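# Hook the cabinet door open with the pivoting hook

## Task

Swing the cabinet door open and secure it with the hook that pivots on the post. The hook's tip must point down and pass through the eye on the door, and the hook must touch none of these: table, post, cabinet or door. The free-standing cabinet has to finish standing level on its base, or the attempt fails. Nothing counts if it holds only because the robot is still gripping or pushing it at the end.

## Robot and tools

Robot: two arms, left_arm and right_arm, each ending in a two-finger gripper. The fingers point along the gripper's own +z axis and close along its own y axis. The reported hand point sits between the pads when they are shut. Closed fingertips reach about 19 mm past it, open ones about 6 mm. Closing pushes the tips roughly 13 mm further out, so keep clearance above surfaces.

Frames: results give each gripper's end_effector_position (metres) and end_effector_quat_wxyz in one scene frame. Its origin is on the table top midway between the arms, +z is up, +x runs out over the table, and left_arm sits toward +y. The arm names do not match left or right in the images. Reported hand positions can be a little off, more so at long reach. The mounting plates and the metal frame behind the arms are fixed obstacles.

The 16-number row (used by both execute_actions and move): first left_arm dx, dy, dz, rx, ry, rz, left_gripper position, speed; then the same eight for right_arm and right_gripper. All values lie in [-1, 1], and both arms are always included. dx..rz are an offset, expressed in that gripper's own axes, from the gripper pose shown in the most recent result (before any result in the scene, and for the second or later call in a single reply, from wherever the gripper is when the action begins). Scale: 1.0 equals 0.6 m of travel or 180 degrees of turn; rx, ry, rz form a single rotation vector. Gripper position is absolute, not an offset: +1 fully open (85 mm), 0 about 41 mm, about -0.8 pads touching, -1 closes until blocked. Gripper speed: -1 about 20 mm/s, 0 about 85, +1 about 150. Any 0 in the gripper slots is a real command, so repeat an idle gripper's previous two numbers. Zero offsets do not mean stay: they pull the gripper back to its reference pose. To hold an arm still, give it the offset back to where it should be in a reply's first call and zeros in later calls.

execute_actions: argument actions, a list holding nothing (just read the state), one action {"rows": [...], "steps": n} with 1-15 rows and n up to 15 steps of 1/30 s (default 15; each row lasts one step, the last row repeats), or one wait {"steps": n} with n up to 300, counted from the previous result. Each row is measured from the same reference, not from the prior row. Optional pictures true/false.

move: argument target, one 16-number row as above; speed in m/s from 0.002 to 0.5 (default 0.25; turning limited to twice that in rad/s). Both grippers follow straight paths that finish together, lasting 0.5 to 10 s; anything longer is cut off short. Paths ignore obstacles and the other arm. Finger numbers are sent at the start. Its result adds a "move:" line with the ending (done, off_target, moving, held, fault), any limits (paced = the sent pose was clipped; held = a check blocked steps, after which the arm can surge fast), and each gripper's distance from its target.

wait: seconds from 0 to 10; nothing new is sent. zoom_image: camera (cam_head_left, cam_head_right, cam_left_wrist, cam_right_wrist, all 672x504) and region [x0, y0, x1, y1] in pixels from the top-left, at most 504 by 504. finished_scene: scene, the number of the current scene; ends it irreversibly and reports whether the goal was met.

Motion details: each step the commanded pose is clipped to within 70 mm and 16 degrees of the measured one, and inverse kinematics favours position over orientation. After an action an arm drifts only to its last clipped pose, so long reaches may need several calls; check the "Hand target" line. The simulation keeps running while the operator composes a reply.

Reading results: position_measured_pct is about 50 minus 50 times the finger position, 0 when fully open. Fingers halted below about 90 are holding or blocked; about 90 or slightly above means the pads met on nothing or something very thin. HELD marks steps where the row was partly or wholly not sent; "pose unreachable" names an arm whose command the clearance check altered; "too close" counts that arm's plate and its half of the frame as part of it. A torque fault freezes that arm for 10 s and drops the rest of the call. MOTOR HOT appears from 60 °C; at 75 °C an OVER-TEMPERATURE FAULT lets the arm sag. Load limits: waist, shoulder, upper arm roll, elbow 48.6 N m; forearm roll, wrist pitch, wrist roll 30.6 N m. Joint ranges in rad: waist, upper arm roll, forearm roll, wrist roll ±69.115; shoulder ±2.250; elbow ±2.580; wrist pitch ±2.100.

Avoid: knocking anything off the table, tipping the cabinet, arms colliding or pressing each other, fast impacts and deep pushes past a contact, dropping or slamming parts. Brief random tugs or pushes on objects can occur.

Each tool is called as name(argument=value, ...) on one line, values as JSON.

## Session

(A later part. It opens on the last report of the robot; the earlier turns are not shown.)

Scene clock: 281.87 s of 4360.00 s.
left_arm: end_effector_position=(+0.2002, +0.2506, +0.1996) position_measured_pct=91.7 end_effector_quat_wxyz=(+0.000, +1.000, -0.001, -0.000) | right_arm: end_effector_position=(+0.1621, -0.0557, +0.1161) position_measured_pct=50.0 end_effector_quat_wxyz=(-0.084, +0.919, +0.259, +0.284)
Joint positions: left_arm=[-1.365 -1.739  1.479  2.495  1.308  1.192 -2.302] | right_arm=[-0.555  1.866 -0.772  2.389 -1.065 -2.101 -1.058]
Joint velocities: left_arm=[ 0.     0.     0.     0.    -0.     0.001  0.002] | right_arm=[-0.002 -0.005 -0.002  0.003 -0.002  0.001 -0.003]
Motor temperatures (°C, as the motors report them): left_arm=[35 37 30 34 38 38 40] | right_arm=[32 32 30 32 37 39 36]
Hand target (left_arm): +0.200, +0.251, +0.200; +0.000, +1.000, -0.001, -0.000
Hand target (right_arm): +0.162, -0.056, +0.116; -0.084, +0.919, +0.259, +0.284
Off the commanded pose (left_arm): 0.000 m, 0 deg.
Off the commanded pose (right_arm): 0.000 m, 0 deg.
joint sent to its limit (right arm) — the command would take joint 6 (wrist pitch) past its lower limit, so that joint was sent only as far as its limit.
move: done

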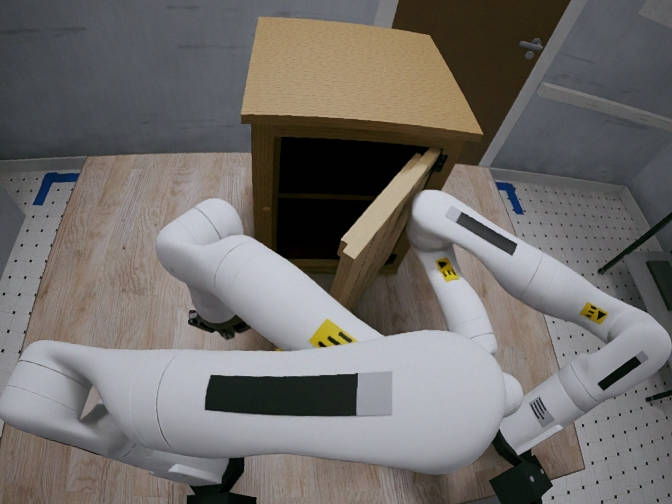

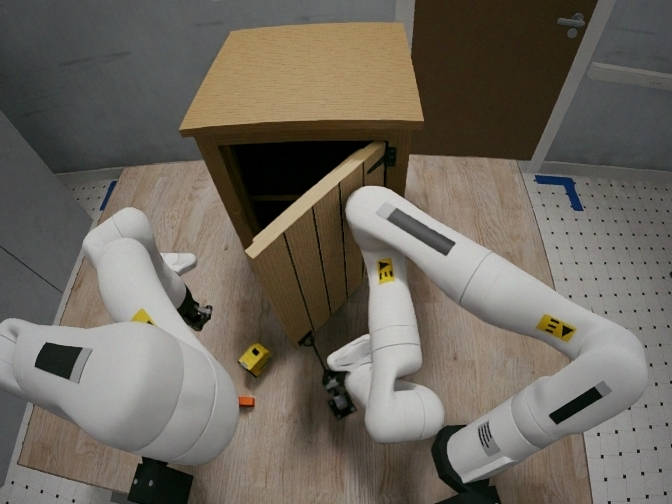

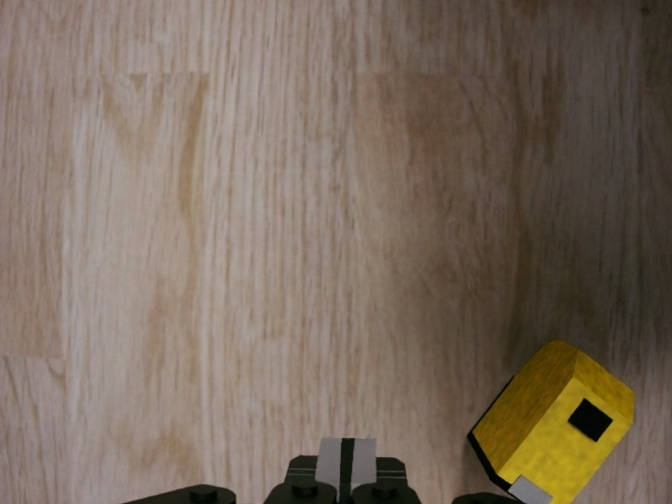

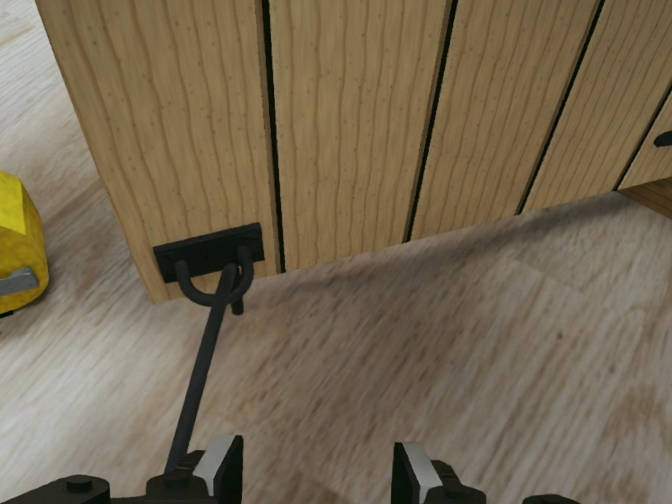

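move(target=[0,0,0,0,0,0,-1,0.5, -0.03,0,0.07,0,0,0,0,0], speed=0.08)

move(target=[0,0,0,0,0,0,-1,0.5, 0,-0.018,0,0,0,0,0,0], speed=0.02)

Scene clock: 293.43 s of 4360.00 s.
left_arm: end_effector_position=(+0.2002, +0.2506, +0.1996) position_measured_pct=91.7 end_effector_quat_wxyz=(+0.000, +1.000, -0.001, -0.000) | right_arm: end_effector_position=(+0.1698, -0.0485, +0.0740) position_measured_pct=50.0 end_effector_quat_wxyz=(-0.087, +0.919, +0.258, +0.286)
Joint positions: left_arm=[-1.365 -1.739  1.479  2.495  1.308  1.192 -2.302] | right_arm=[-0.491  1.888 -0.625  2.331 -0.902 -2.021 -1.012]
Joint velocities: left_arm=[ 0.001  0.     0.     0.    -0.     0.     0.001] | right_arm=[ 0.002  0.    -0.002 -0.001  0.003 -0.001  0.002]
Motor temperatures (°C, as the motors report them): left_arm=[35 37 30 34 38 38 40] | right_arm=[32 32 30 32 37 39 36]
Hand target (left_arm): +0.200, +0.251, +0.200; +0.000, +1.000, -0.001, -0.000
Hand target (right_arm): +0.169, -0.051, +0.071; -0.084, +0.919, +0.259, +0.284
Off the commanded pose (left_arm): 0.000 m, 0 deg.
Off the commanded pose (right_arm): 0.004 m, 0 deg.
After step 90, 7.63 s passed at rest.
move: off_target (right_arm)

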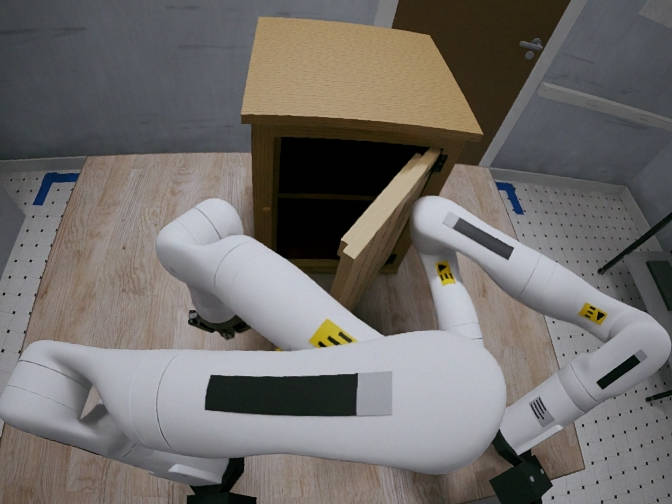

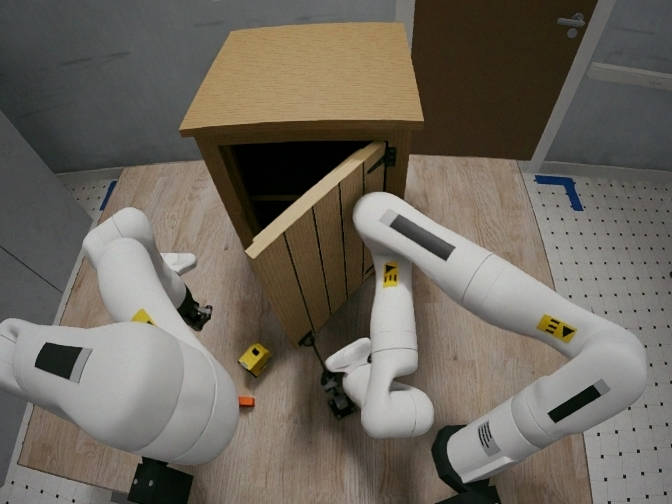

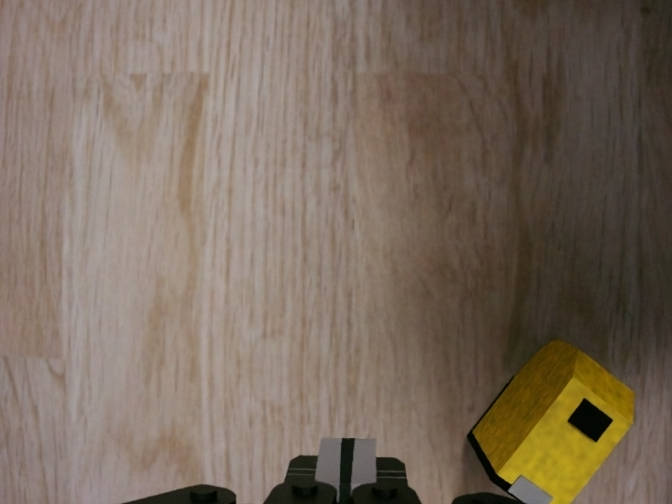

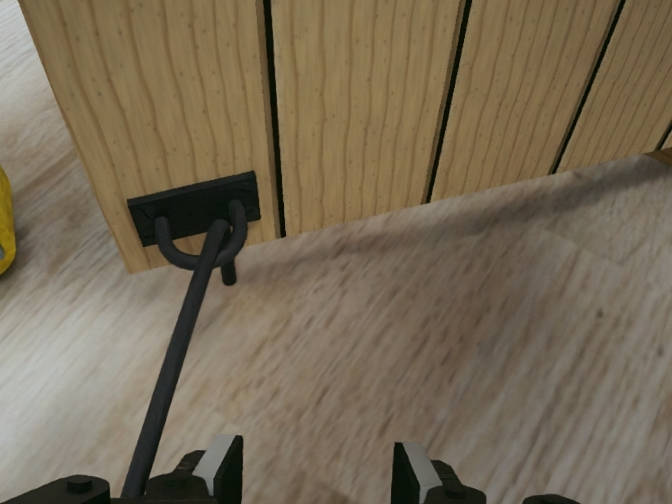

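Scene clock: 294.20 s of 4360.00 s.
left_arm: end_effector_position=(+0.2002, +0.2506, +0.1996) position_measured_pct=91.7 end_effector_quat_wxyz=(+0.000, +1.000, -0.001, -0.000) | right_arm: end_effector_position=(+0.1663, -0.0398, +0.0751) position_measured_pct=50.0 end_effector_quat_wxyz=(-0.087, +0.918, +0.257, +0.288)
Joint positions: left_arm=[-1.365 -1.739  1.479  2.495  1.308  1.192 -2.302] | right_arm=[-0.508  1.895 -0.639  2.303 -0.91  -2.018 -1.002]
Joint velocities: left_arm=[-0.    -0.001 -0.     0.001  0.     0.     0.   ] | right_arm=[ 0.     0.001 -0.003 -0.003  0.001 -0.001  0.005]
Motor temperatures (°C, as the motors report them): left_arm=[35 37 30 34 38 38 40] | right_arm=[32 32 30 32 37 39 36]
Hand target (left_arm): +0.200, +0.251, +0.200; +0.000, +1.000, -0.001, -0.000
Hand target (right_arm): +0.164, -0.039, +0.074; -0.087, +0.919, +0.258, +0.286
Off the commanded pose (left_arm): 0.000 m, 0 deg.
Off the commanded pose (right_arm): 0.002 m, 0 deg.
move: done

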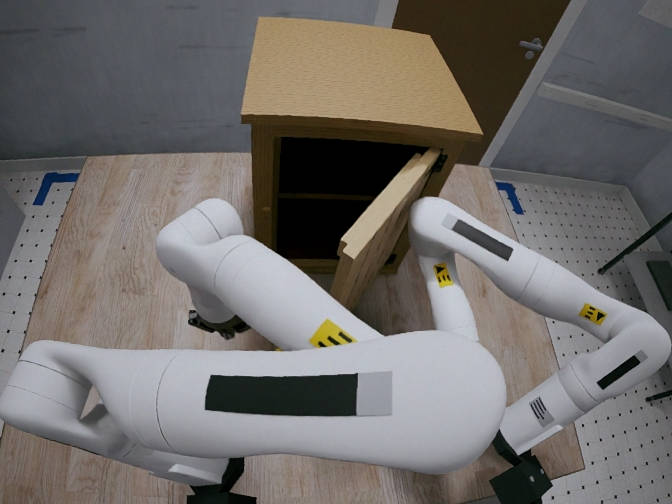

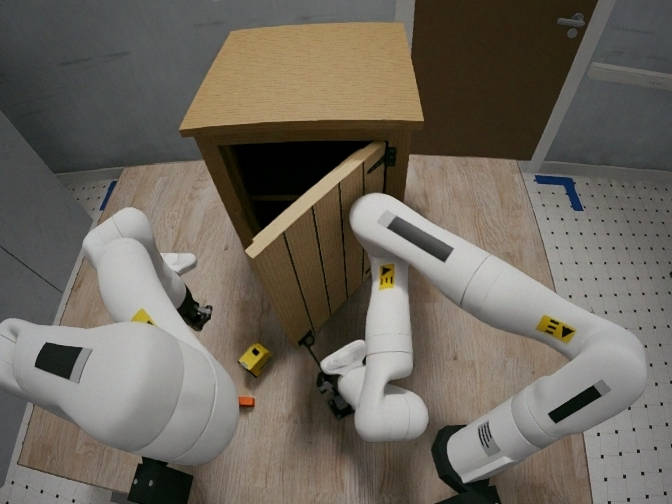

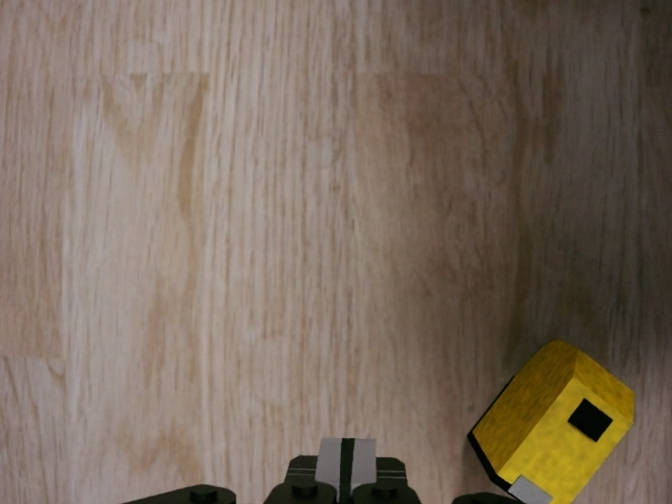

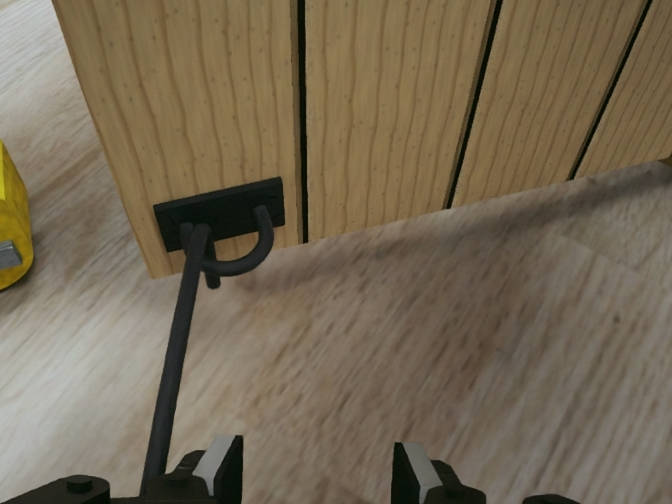

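move(target=[0,0,0,0,0,0,-1,0.5, 0.03,0.01,-0.06,0,0,0,-1,0.5], speed=0.08)

move(target=[0,0,0,0,0,0,-1,0.5, 0.08,0,0.055,0,0,0,-1,0.5], speed=0.05)

Scene clock: 302.33 s of 4360.00 s.
left_arm: end_effector_position=(+0.2002, +0.2506, +0.1996) position_measured_pct=91.7 end_effector_quat_wxyz=(+0.000, +1.000, -0.001, -0.000) | right_arm: end_effector_position=(+0.1648, -0.0484, +0.1147) position_measured_pct=91.7 end_effector_quat_wxyz=(-0.086, +0.918, +0.257, +0.288)
Joint positions: left_arm=[-1.365 -1.739  1.479  2.495  1.308  1.192 -2.302] | right_arm=[-0.551  1.861 -0.762  2.37  -1.041 -2.091 -1.037]
Joint velocities: left_arm=[ 0.     0.001  0.     0.001 -0.    -0.001 -0.   ] | right_arm=[-0.002 -0.001 -0.002  0.002 -0.002 -0.002 -0.001]
Motor temperatures (°C, as the motors report them): left_arm=[35 37 30 34 38 38 40] | right_arm=[32 32 30 32 37 39 36]
Hand target (left_arm): +0.200, +0.251, +0.200; +0.000, +1.000, -0.001, -0.000
Hand target (right_arm): +0.165, -0.048, +0.115; -0.087, +0.918, +0.257, +0.288
Off the commanded pose (left_arm): 0.000 m, 0 deg.
Off the commanded pose (right_arm): 0.000 m, 0 deg.
After step 90, 4.27 s passed at rest.
move: done

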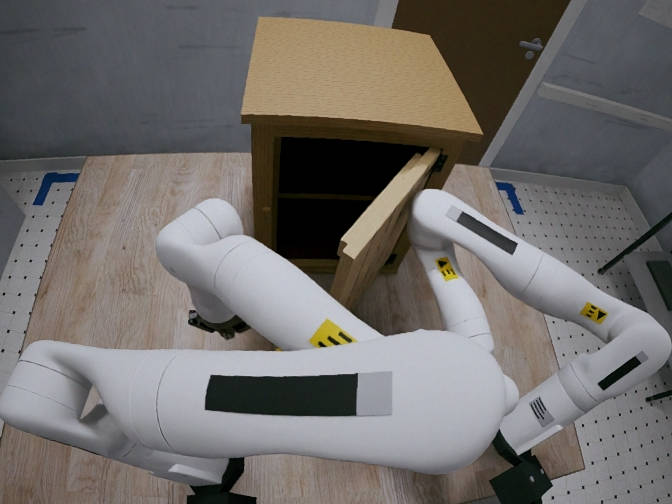

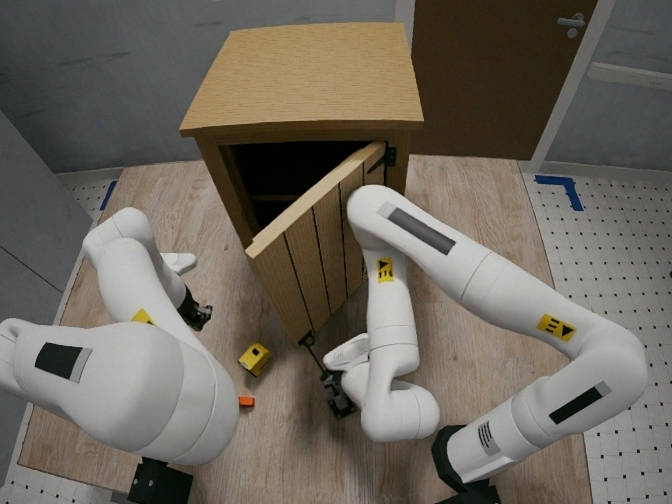

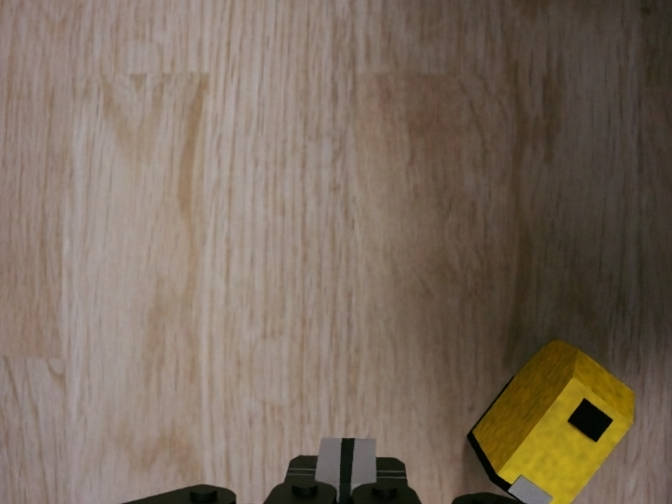

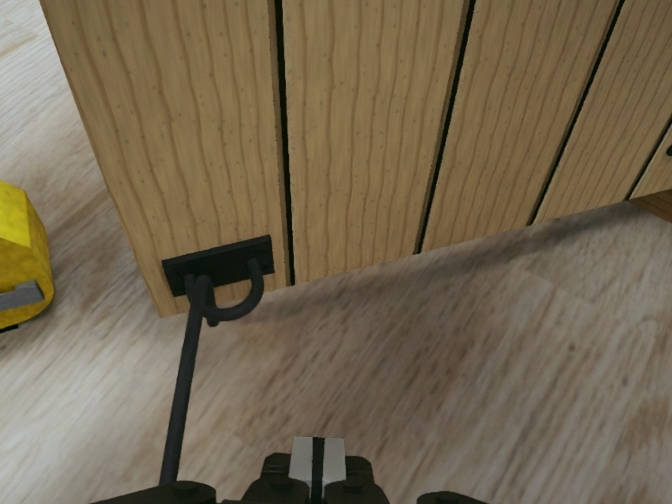

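Scene clock: 303.80 s of 4360.00 s.
left_arm: end_effector_position=(+0.2002, +0.2506, +0.1996) position_measured_pct=91.7 end_effector_quat_wxyz=(+0.000, +1.000, -0.001, -0.000) | right_arm: end_effector_position=(+0.2141, -0.0183, +0.1149) position_measured_pct=91.7 end_effector_quat_wxyz=(-0.086, +0.918, +0.257, +0.288)
Joint positions: left_arm=[-1.365 -1.739  1.479  2.495  1.308  1.192 -2.302] | right_arm=[-0.465  1.721 -0.732  2.281 -0.967 -1.93  -0.824]
Joint velocities: left_arm=[ 0.001  0.001 -0.     0.001 -0.     0.001  0.   ] | right_arm=[ 0.003 -0.005 -0.001 -0.001  0.001  0.     0.004]
Motor temperatures (°C, as the motors report them): left_arm=[35 37 30 34 38 38 40] | right_arm=[32 32 30 32 37 39 36]
Hand target (left_arm): +0.200, +0.251, +0.200; +0.000, +1.000, -0.001, -0.000
Hand target (right_arm): +0.214, -0.018, +0.115; -0.086, +0.918, +0.257, +0.288
Off the commanded pose (left_arm): 0.000 m, 0 deg.
Off the commanded pose (right_arm): 0.001 m, 0 deg.
move: done

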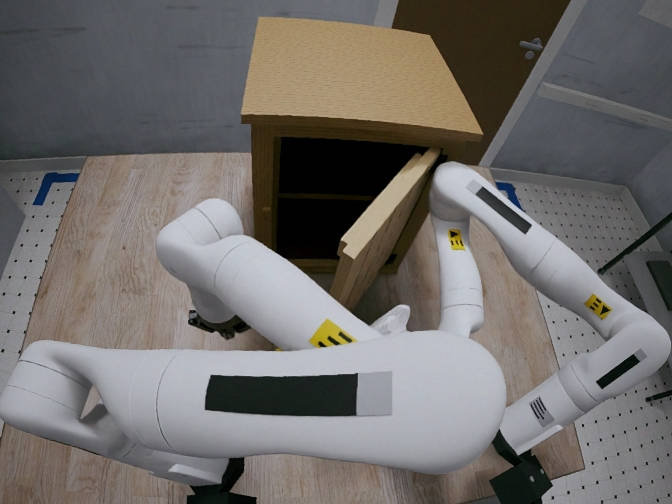

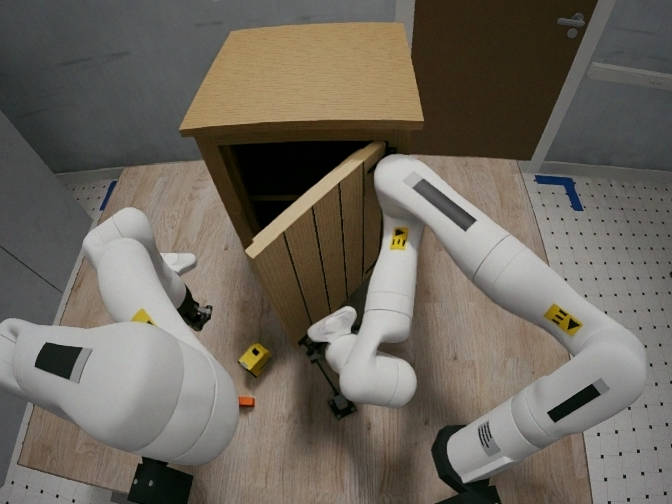

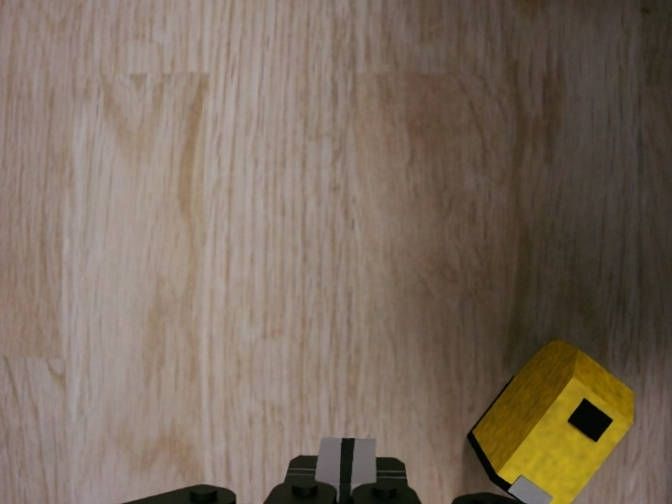

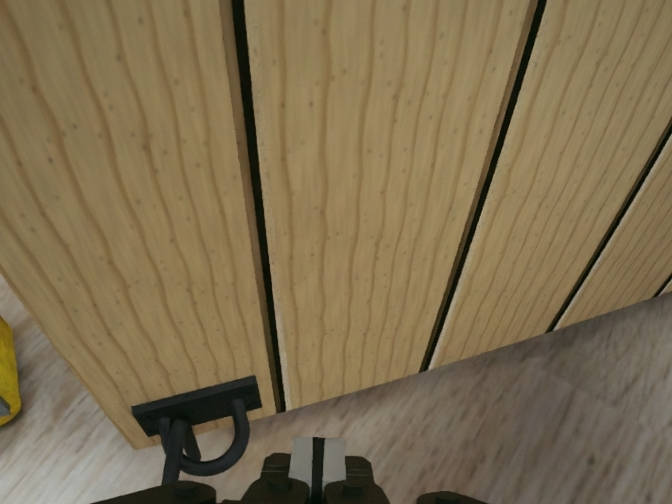

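move(target=[0,0,0,0,0,0,-1,0.5, 0.034,0,0.024,0,0,0,-1,0.5], speed=0.03)

Scene clock: 309.97 s of 4360.00 s.
left_arm: end_effector_position=(+0.2002, +0.2506, +0.1996) position_measured_pct=91.7 end_effector_quat_wxyz=(+0.000, +1.000, -0.001, -0.000) | right_arm: end_effector_position=(+0.2320, -0.0044, +0.1141) position_measured_pct=91.7 end_effector_quat_wxyz=(-0.087, +0.918, +0.260, +0.287)
Joint positions: left_arm=[-1.365 -1.739  1.479  2.495  1.308  1.192 -2.302] | right_arm=[-0.438  1.678 -0.724  2.236 -0.945 -1.863 -0.742]
Joint velocities: left_arm=[-0.     0.     0.     0.001  0.    -0.002 -0.001] | right_arm=[ 0.    -0.001 -0.001 -0.002  0.001 -0.001  0.004]
Motor temperatures (°C, as the motors report them): left_arm=[35 37 30 34 38 38 40] | right_arm=[33 32 30 32 37 39 36]
Hand target (left_arm): +0.200, +0.251, +0.200; +0.000, +1.000, -0.001, -0.000
Hand target (right_arm): +0.235, -0.005, +0.115; -0.086, +0.918, +0.257, +0.288
Off the commanded pose (left_arm): 0.000 m, 0 deg.
Off the commanded pose (right_arm): 0.004 m, 0 deg.
After step 90, 2.07 s passed at rest.
move: off_target (right_arm)

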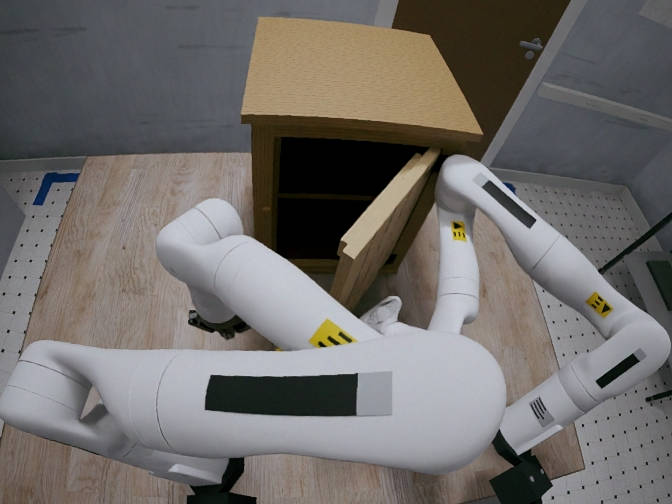

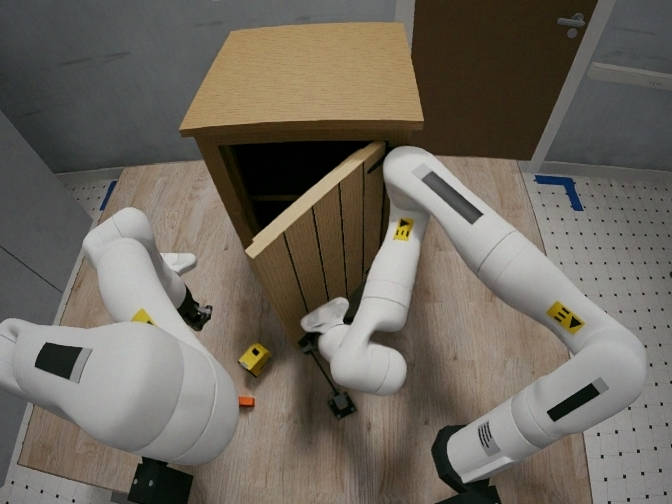

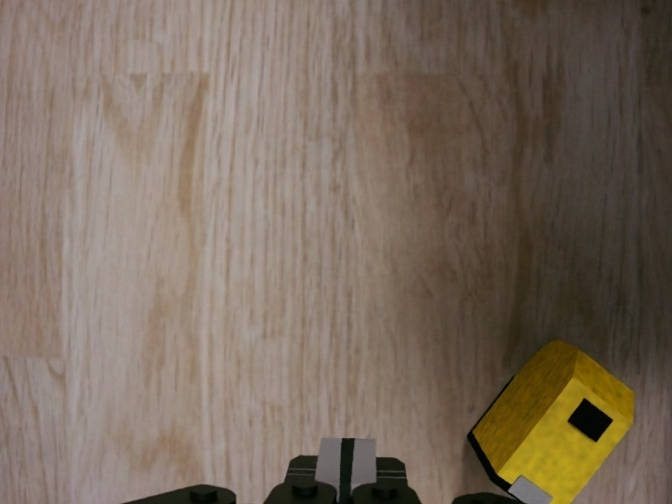

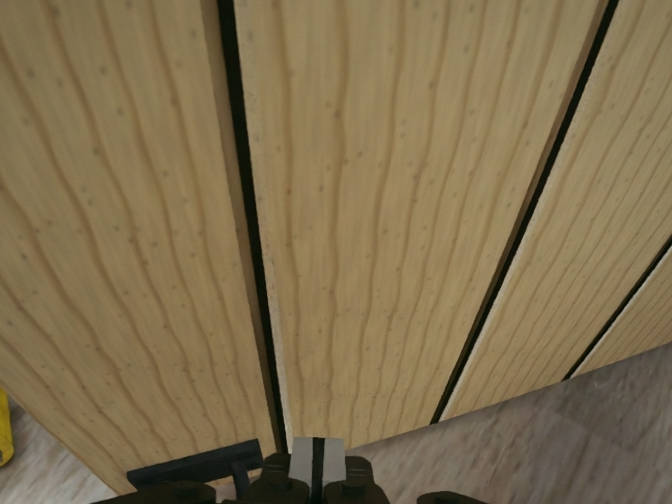

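move(target=[0,0,0,0,0,0,-1,0.5, -0.08,0,-0.055,0,0,0,-1,0.5], speed=0.08)

Scene clock: 314.80 s of 4360.00 s.
left_arm: end_effector_position=(+0.2002, +0.2506, +0.1996) position_measured_pct=91.7 end_effector_quat_wxyz=(+0.000, +1.000, -0.001, -0.000) | right_arm: end_effector_position=(+0.1830, -0.0350, +0.1140) position_measured_pct=91.7 end_effector_quat_wxyz=(-0.087, +0.918, +0.260, +0.287)
Joint positions: left_arm=[-1.365 -1.739  1.479  2.495  1.308  1.192 -2.302] | right_arm=[-0.516  1.801 -0.746  2.335 -1.005 -2.019 -0.944]
Joint velocities: left_arm=[ 0.001 -0.     0.     0.     0.    -0.001 -0.   ] | right_arm=[-0.005  0.007 -0.001  0.001 -0.001 -0.001 -0.003]
Motor temperatures (°C, as the motors report them): left_arm=[35 37 30 34 38 38 40] | right_arm=[32 32 30 32 37 39 36]
Hand target (left_arm): +0.200, +0.251, +0.200; +0.000, +1.000, -0.001, -0.000
Hand target (right_arm): +0.183, -0.035, +0.114; -0.087, +0.918, +0.260, +0.287
Off the commanded pose (left_arm): 0.000 m, 0 deg.
Off the commanded pose (right_arm): 0.001 m, 0 deg.
After step 90, 0.77 s passed at rest.
move: done

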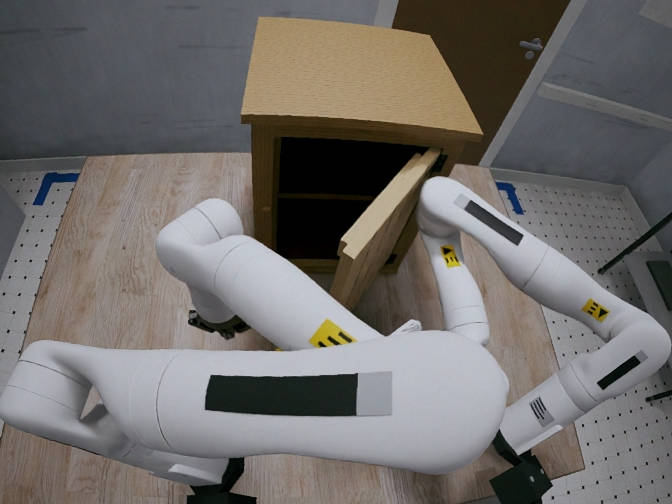

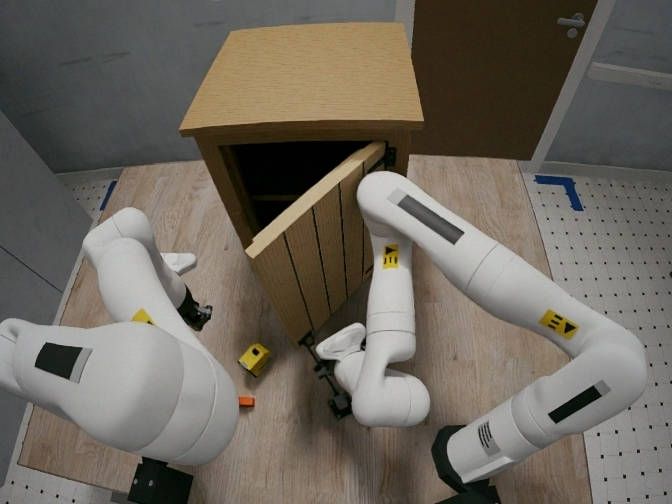

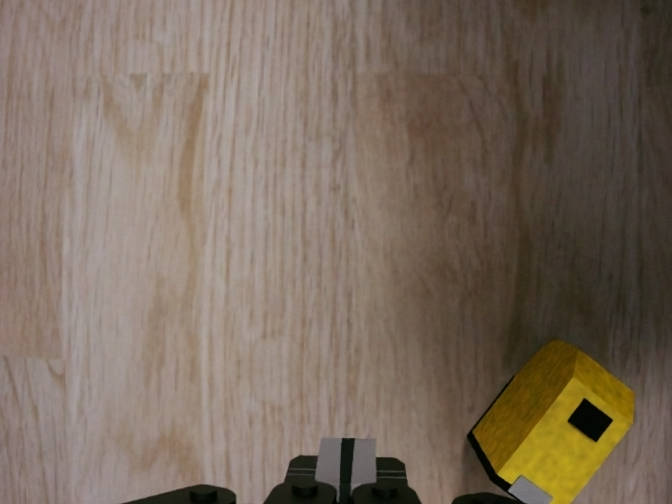

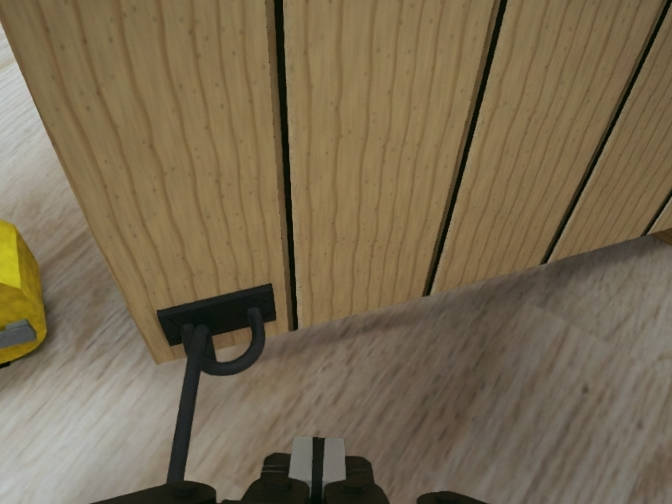

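move(target=[0,0,0,0,0,0,-1,0.5, -0.067,-0.069,-0.036,0,0,0,0,0.5], speed=0.1)

move(target=[0,0,0,0,0,0,-1,0.5, 0,0,0.075,0,0,0,0,0.5], speed=0.06)

Scene clock: 326.83 s of 4360.00 s.
left_arm: end_effector_position=(+0.2002, +0.2506, +0.1996) position_measured_pct=91.7 end_effector_quat_wxyz=(+0.000, +1.000, -0.001, -0.000) | right_arm: end_effector_position=(+0.1231, -0.0234, +0.1094) position_measured_pct=50.0 end_effector_quat_wxyz=(-0.087, +0.918, +0.260, +0.287)
Joint positions: left_arm=[-1.365 -1.739  1.479  2.495  1.308  1.192 -2.302] | right_arm=[-0.648  1.949 -0.798  2.269 -1.057 -2.101 -1.058]
Joint velocities: left_arm=[-0.001 -0.     0.     0.001 -0.001 -0.    -0.001] | right_arm=[-0.006  0.005  0.001 -0.001 -0.001 -0.002 -0.001]
Motor temperatures (°C, as the motors report them): left_arm=[35 37 30 34 38 38 40] | right_arm=[33 32 31 32 37 39 36]
Hand target (left_arm): +0.200, +0.251, +0.200; +0.000, +1.000, -0.001, -0.000
Hand target (right_arm): +0.123, -0.023, +0.109; -0.087, +0.918, +0.260, +0.287
Off the commanded pose (left_arm): 0.000 m, 0 deg.
Off the commanded pose (right_arm): 0.001 m, 0 deg.
joint sent to its limit (right arm) — the command would take joint 6 (wrist pitch) past its lower limit, so that joint was sent only as far as its limit.
After step 90, 8.03 s passed at rest.
move: done

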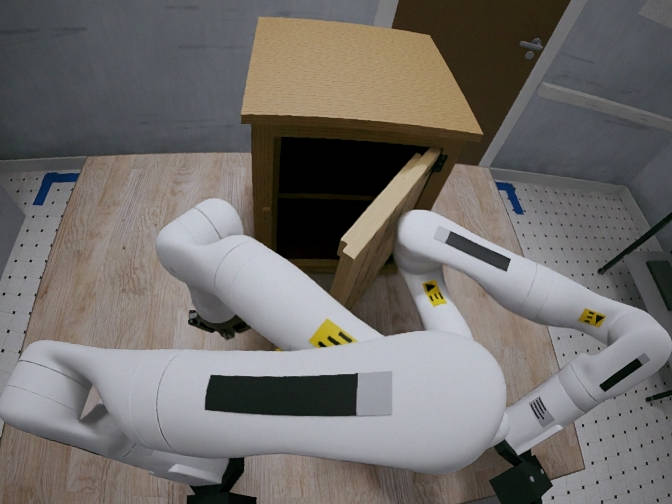

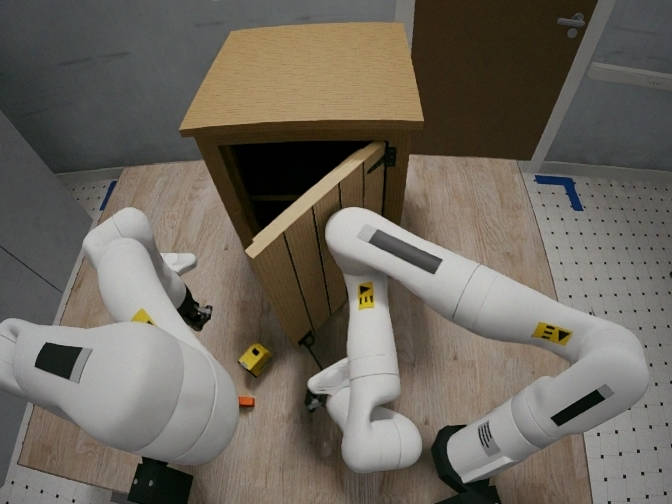

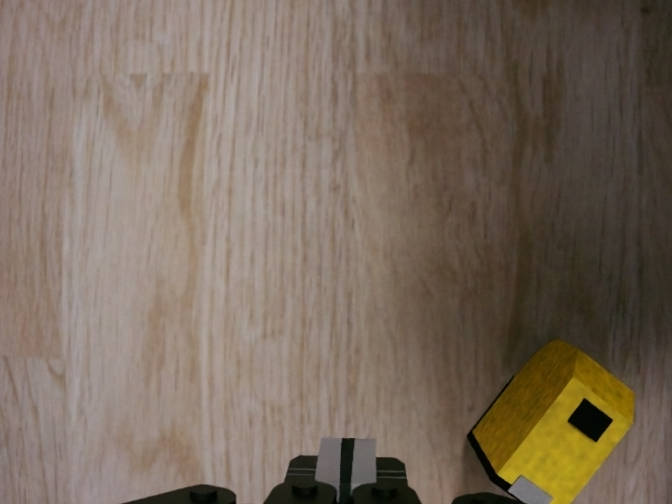

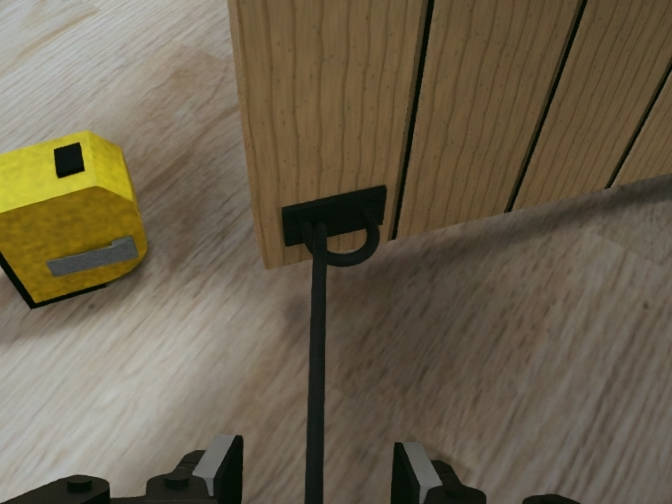

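Scene clock: 327.90 s of 4360.00 s.
left_arm: end_effector_position=(+0.2002, +0.2506, +0.1996) position_measured_pct=91.7 end_effector_quat_wxyz=(+0.000, +1.000, -0.001, -0.000) | right_arm: end_effector_position=(+0.1444, -0.0096, +0.0726) position_measured_pct=50.0 end_effector_quat_wxyz=(-0.087, +0.918, +0.260, +0.287)
Joint positions: left_arm=[-1.365 -1.739  1.479  2.495  1.308  1.192 -2.302] | right_arm=[-0.573  1.93  -0.672  2.205 -0.926 -1.987 -0.972]
Joint velocities: left_arm=[ 0.001  0.     0.     0.002  0.    -0.    -0.003] | right_arm=[ 0.003 -0.002  0.001 -0.002  0.002  0.004 -0.   ]
Motor temperatures (°C, as the motors report them): left_arm=[35 37 30 34 38 38 40] | right_arm=[33 32 31 32 37 39 36]
Hand target (left_arm): +0.200, +0.251, +0.200; +0.000, +1.000, -0.001, -0.000
Hand target (right_arm): +0.145, -0.010, +0.073; -0.087, +0.918, +0.260, +0.287
Off the commanded pose (left_arm): 0.000 m, 0 deg.
Off the commanded pose (right_arm): 0.000 m, 0 deg.
move: done

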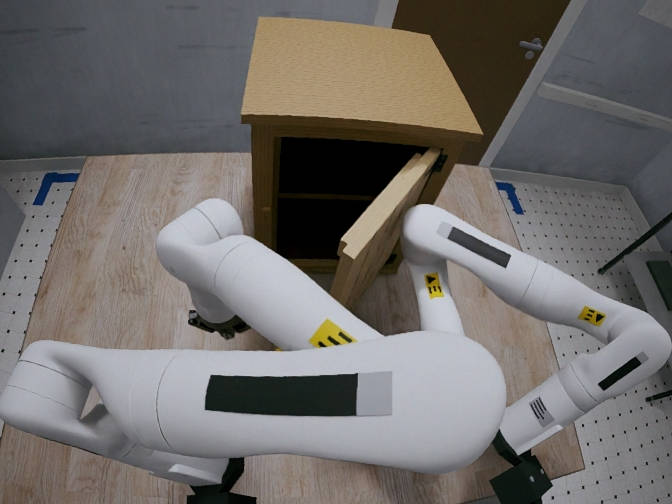

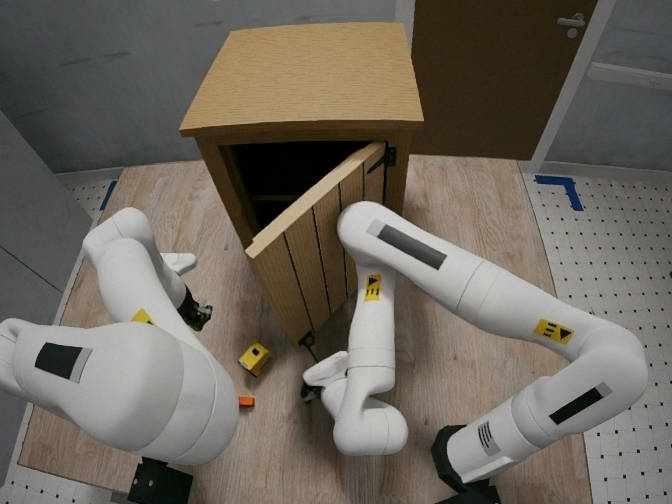

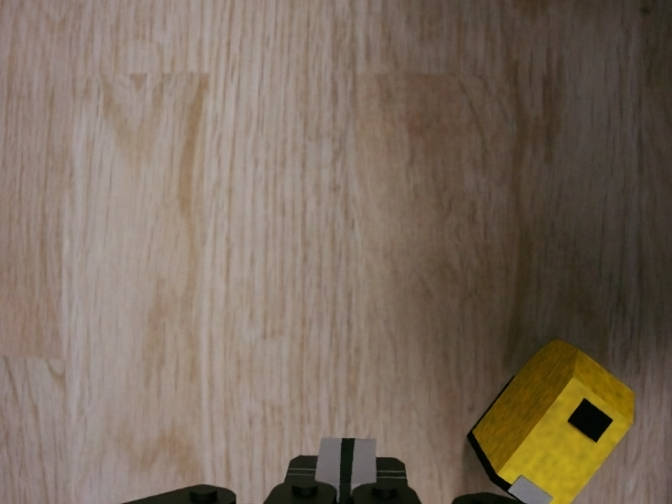

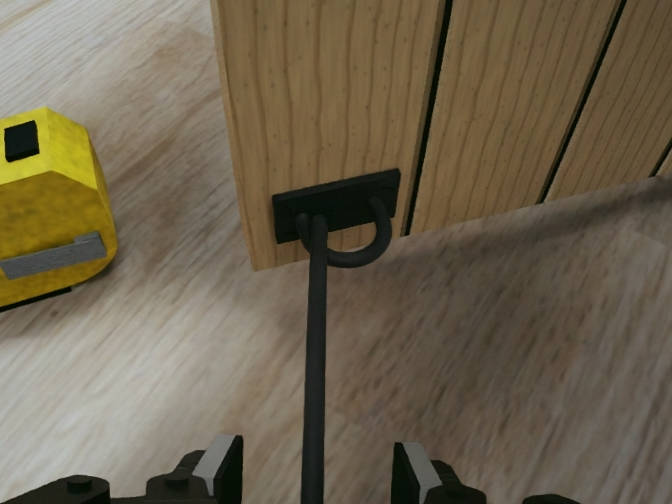

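move(target=[0,0,0,0,0,0,-1,0.5, 0,-0.012,0,0,0,0,-0.55,0.5], speed=0.01)

Scene clock: 333.43 s of 4360.00 s.
left_arm: end_effector_position=(+0.2002, +0.2506, +0.1996) position_measured_pct=91.7 end_effector_quat_wxyz=(+0.000, +1.000, -0.001, -0.000) | right_arm: end_effector_position=(+0.1420, -0.0053, +0.0724) position_measured_pct=77.8 end_effector_quat_wxyz=(-0.085, +0.918, +0.260, +0.288)
Joint positions: left_arm=[-1.365 -1.739  1.479  2.495  1.308  1.192 -2.302] | right_arm=[-0.582  1.935 -0.679  2.187 -0.932 -1.985 -0.963]
Joint velocities: left_arm=[-0.     0.     0.     0.     0.001 -0.001 -0.   ] | right_arm=[ 0.001  0.001 -0.002 -0.001 -0.    -0.002  0.002]
Motor temperatures (°C, as the motors report them): left_arm=[35 37 30 34 38 38 40] | right_arm=[33 32 31 32 37 39 36]
Hand target (left_arm): +0.200, +0.251, +0.200; +0.000, +1.000, -0.001, -0.000
Hand target (right_arm): +0.141, -0.004, +0.073; -0.087, +0.918, +0.260, +0.287
Off the commanded pose (left_arm): 0.000 m, 0 deg.
Off the commanded pose (right_arm): 0.002 m, 0 deg.
After step 90, 1.60 s passed at rest.
move: done

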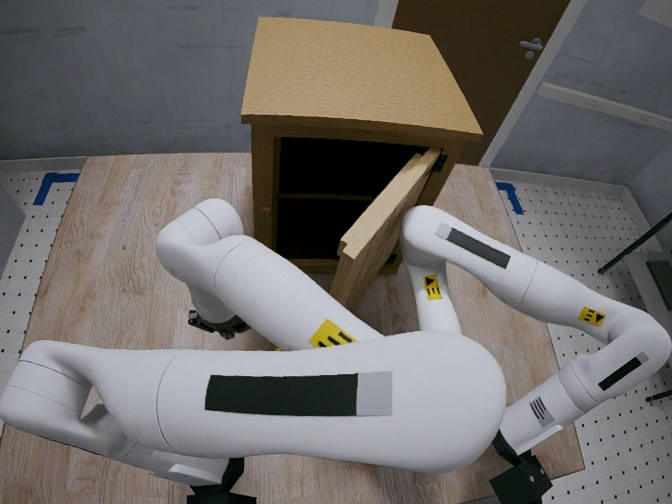

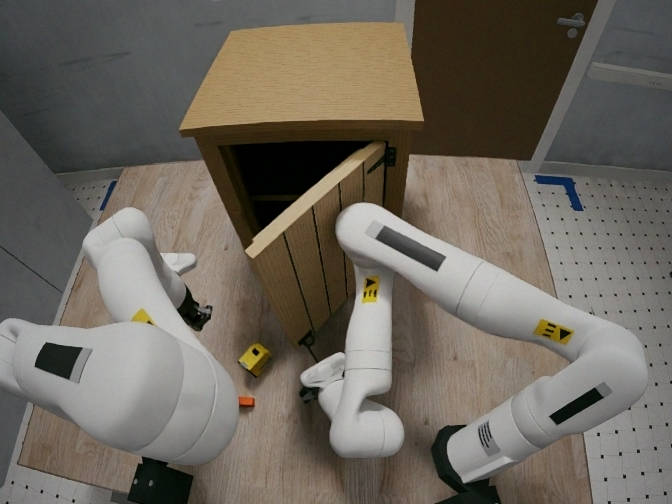

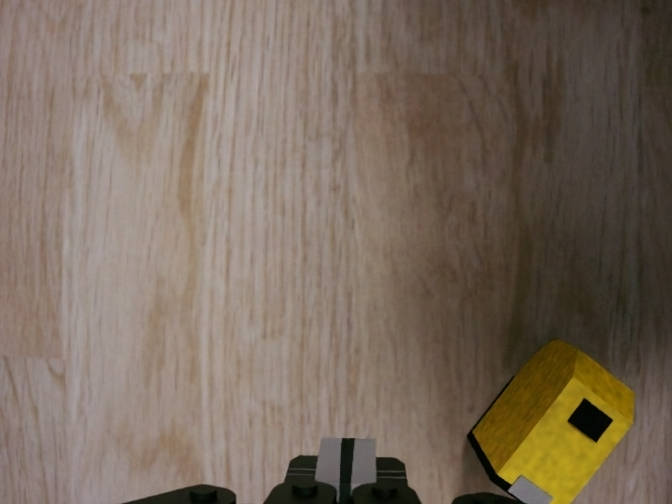

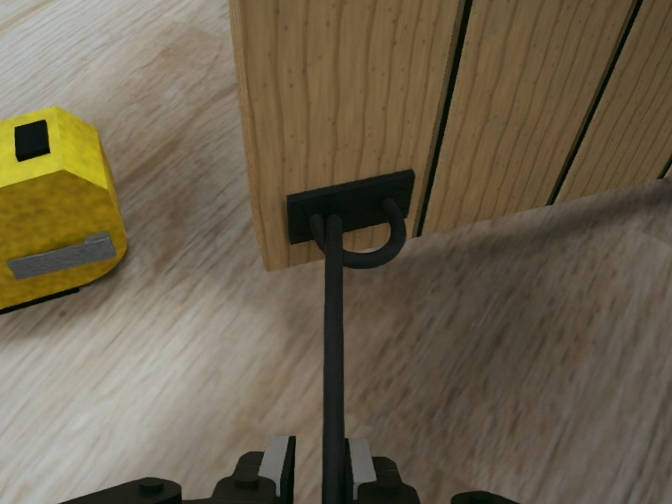

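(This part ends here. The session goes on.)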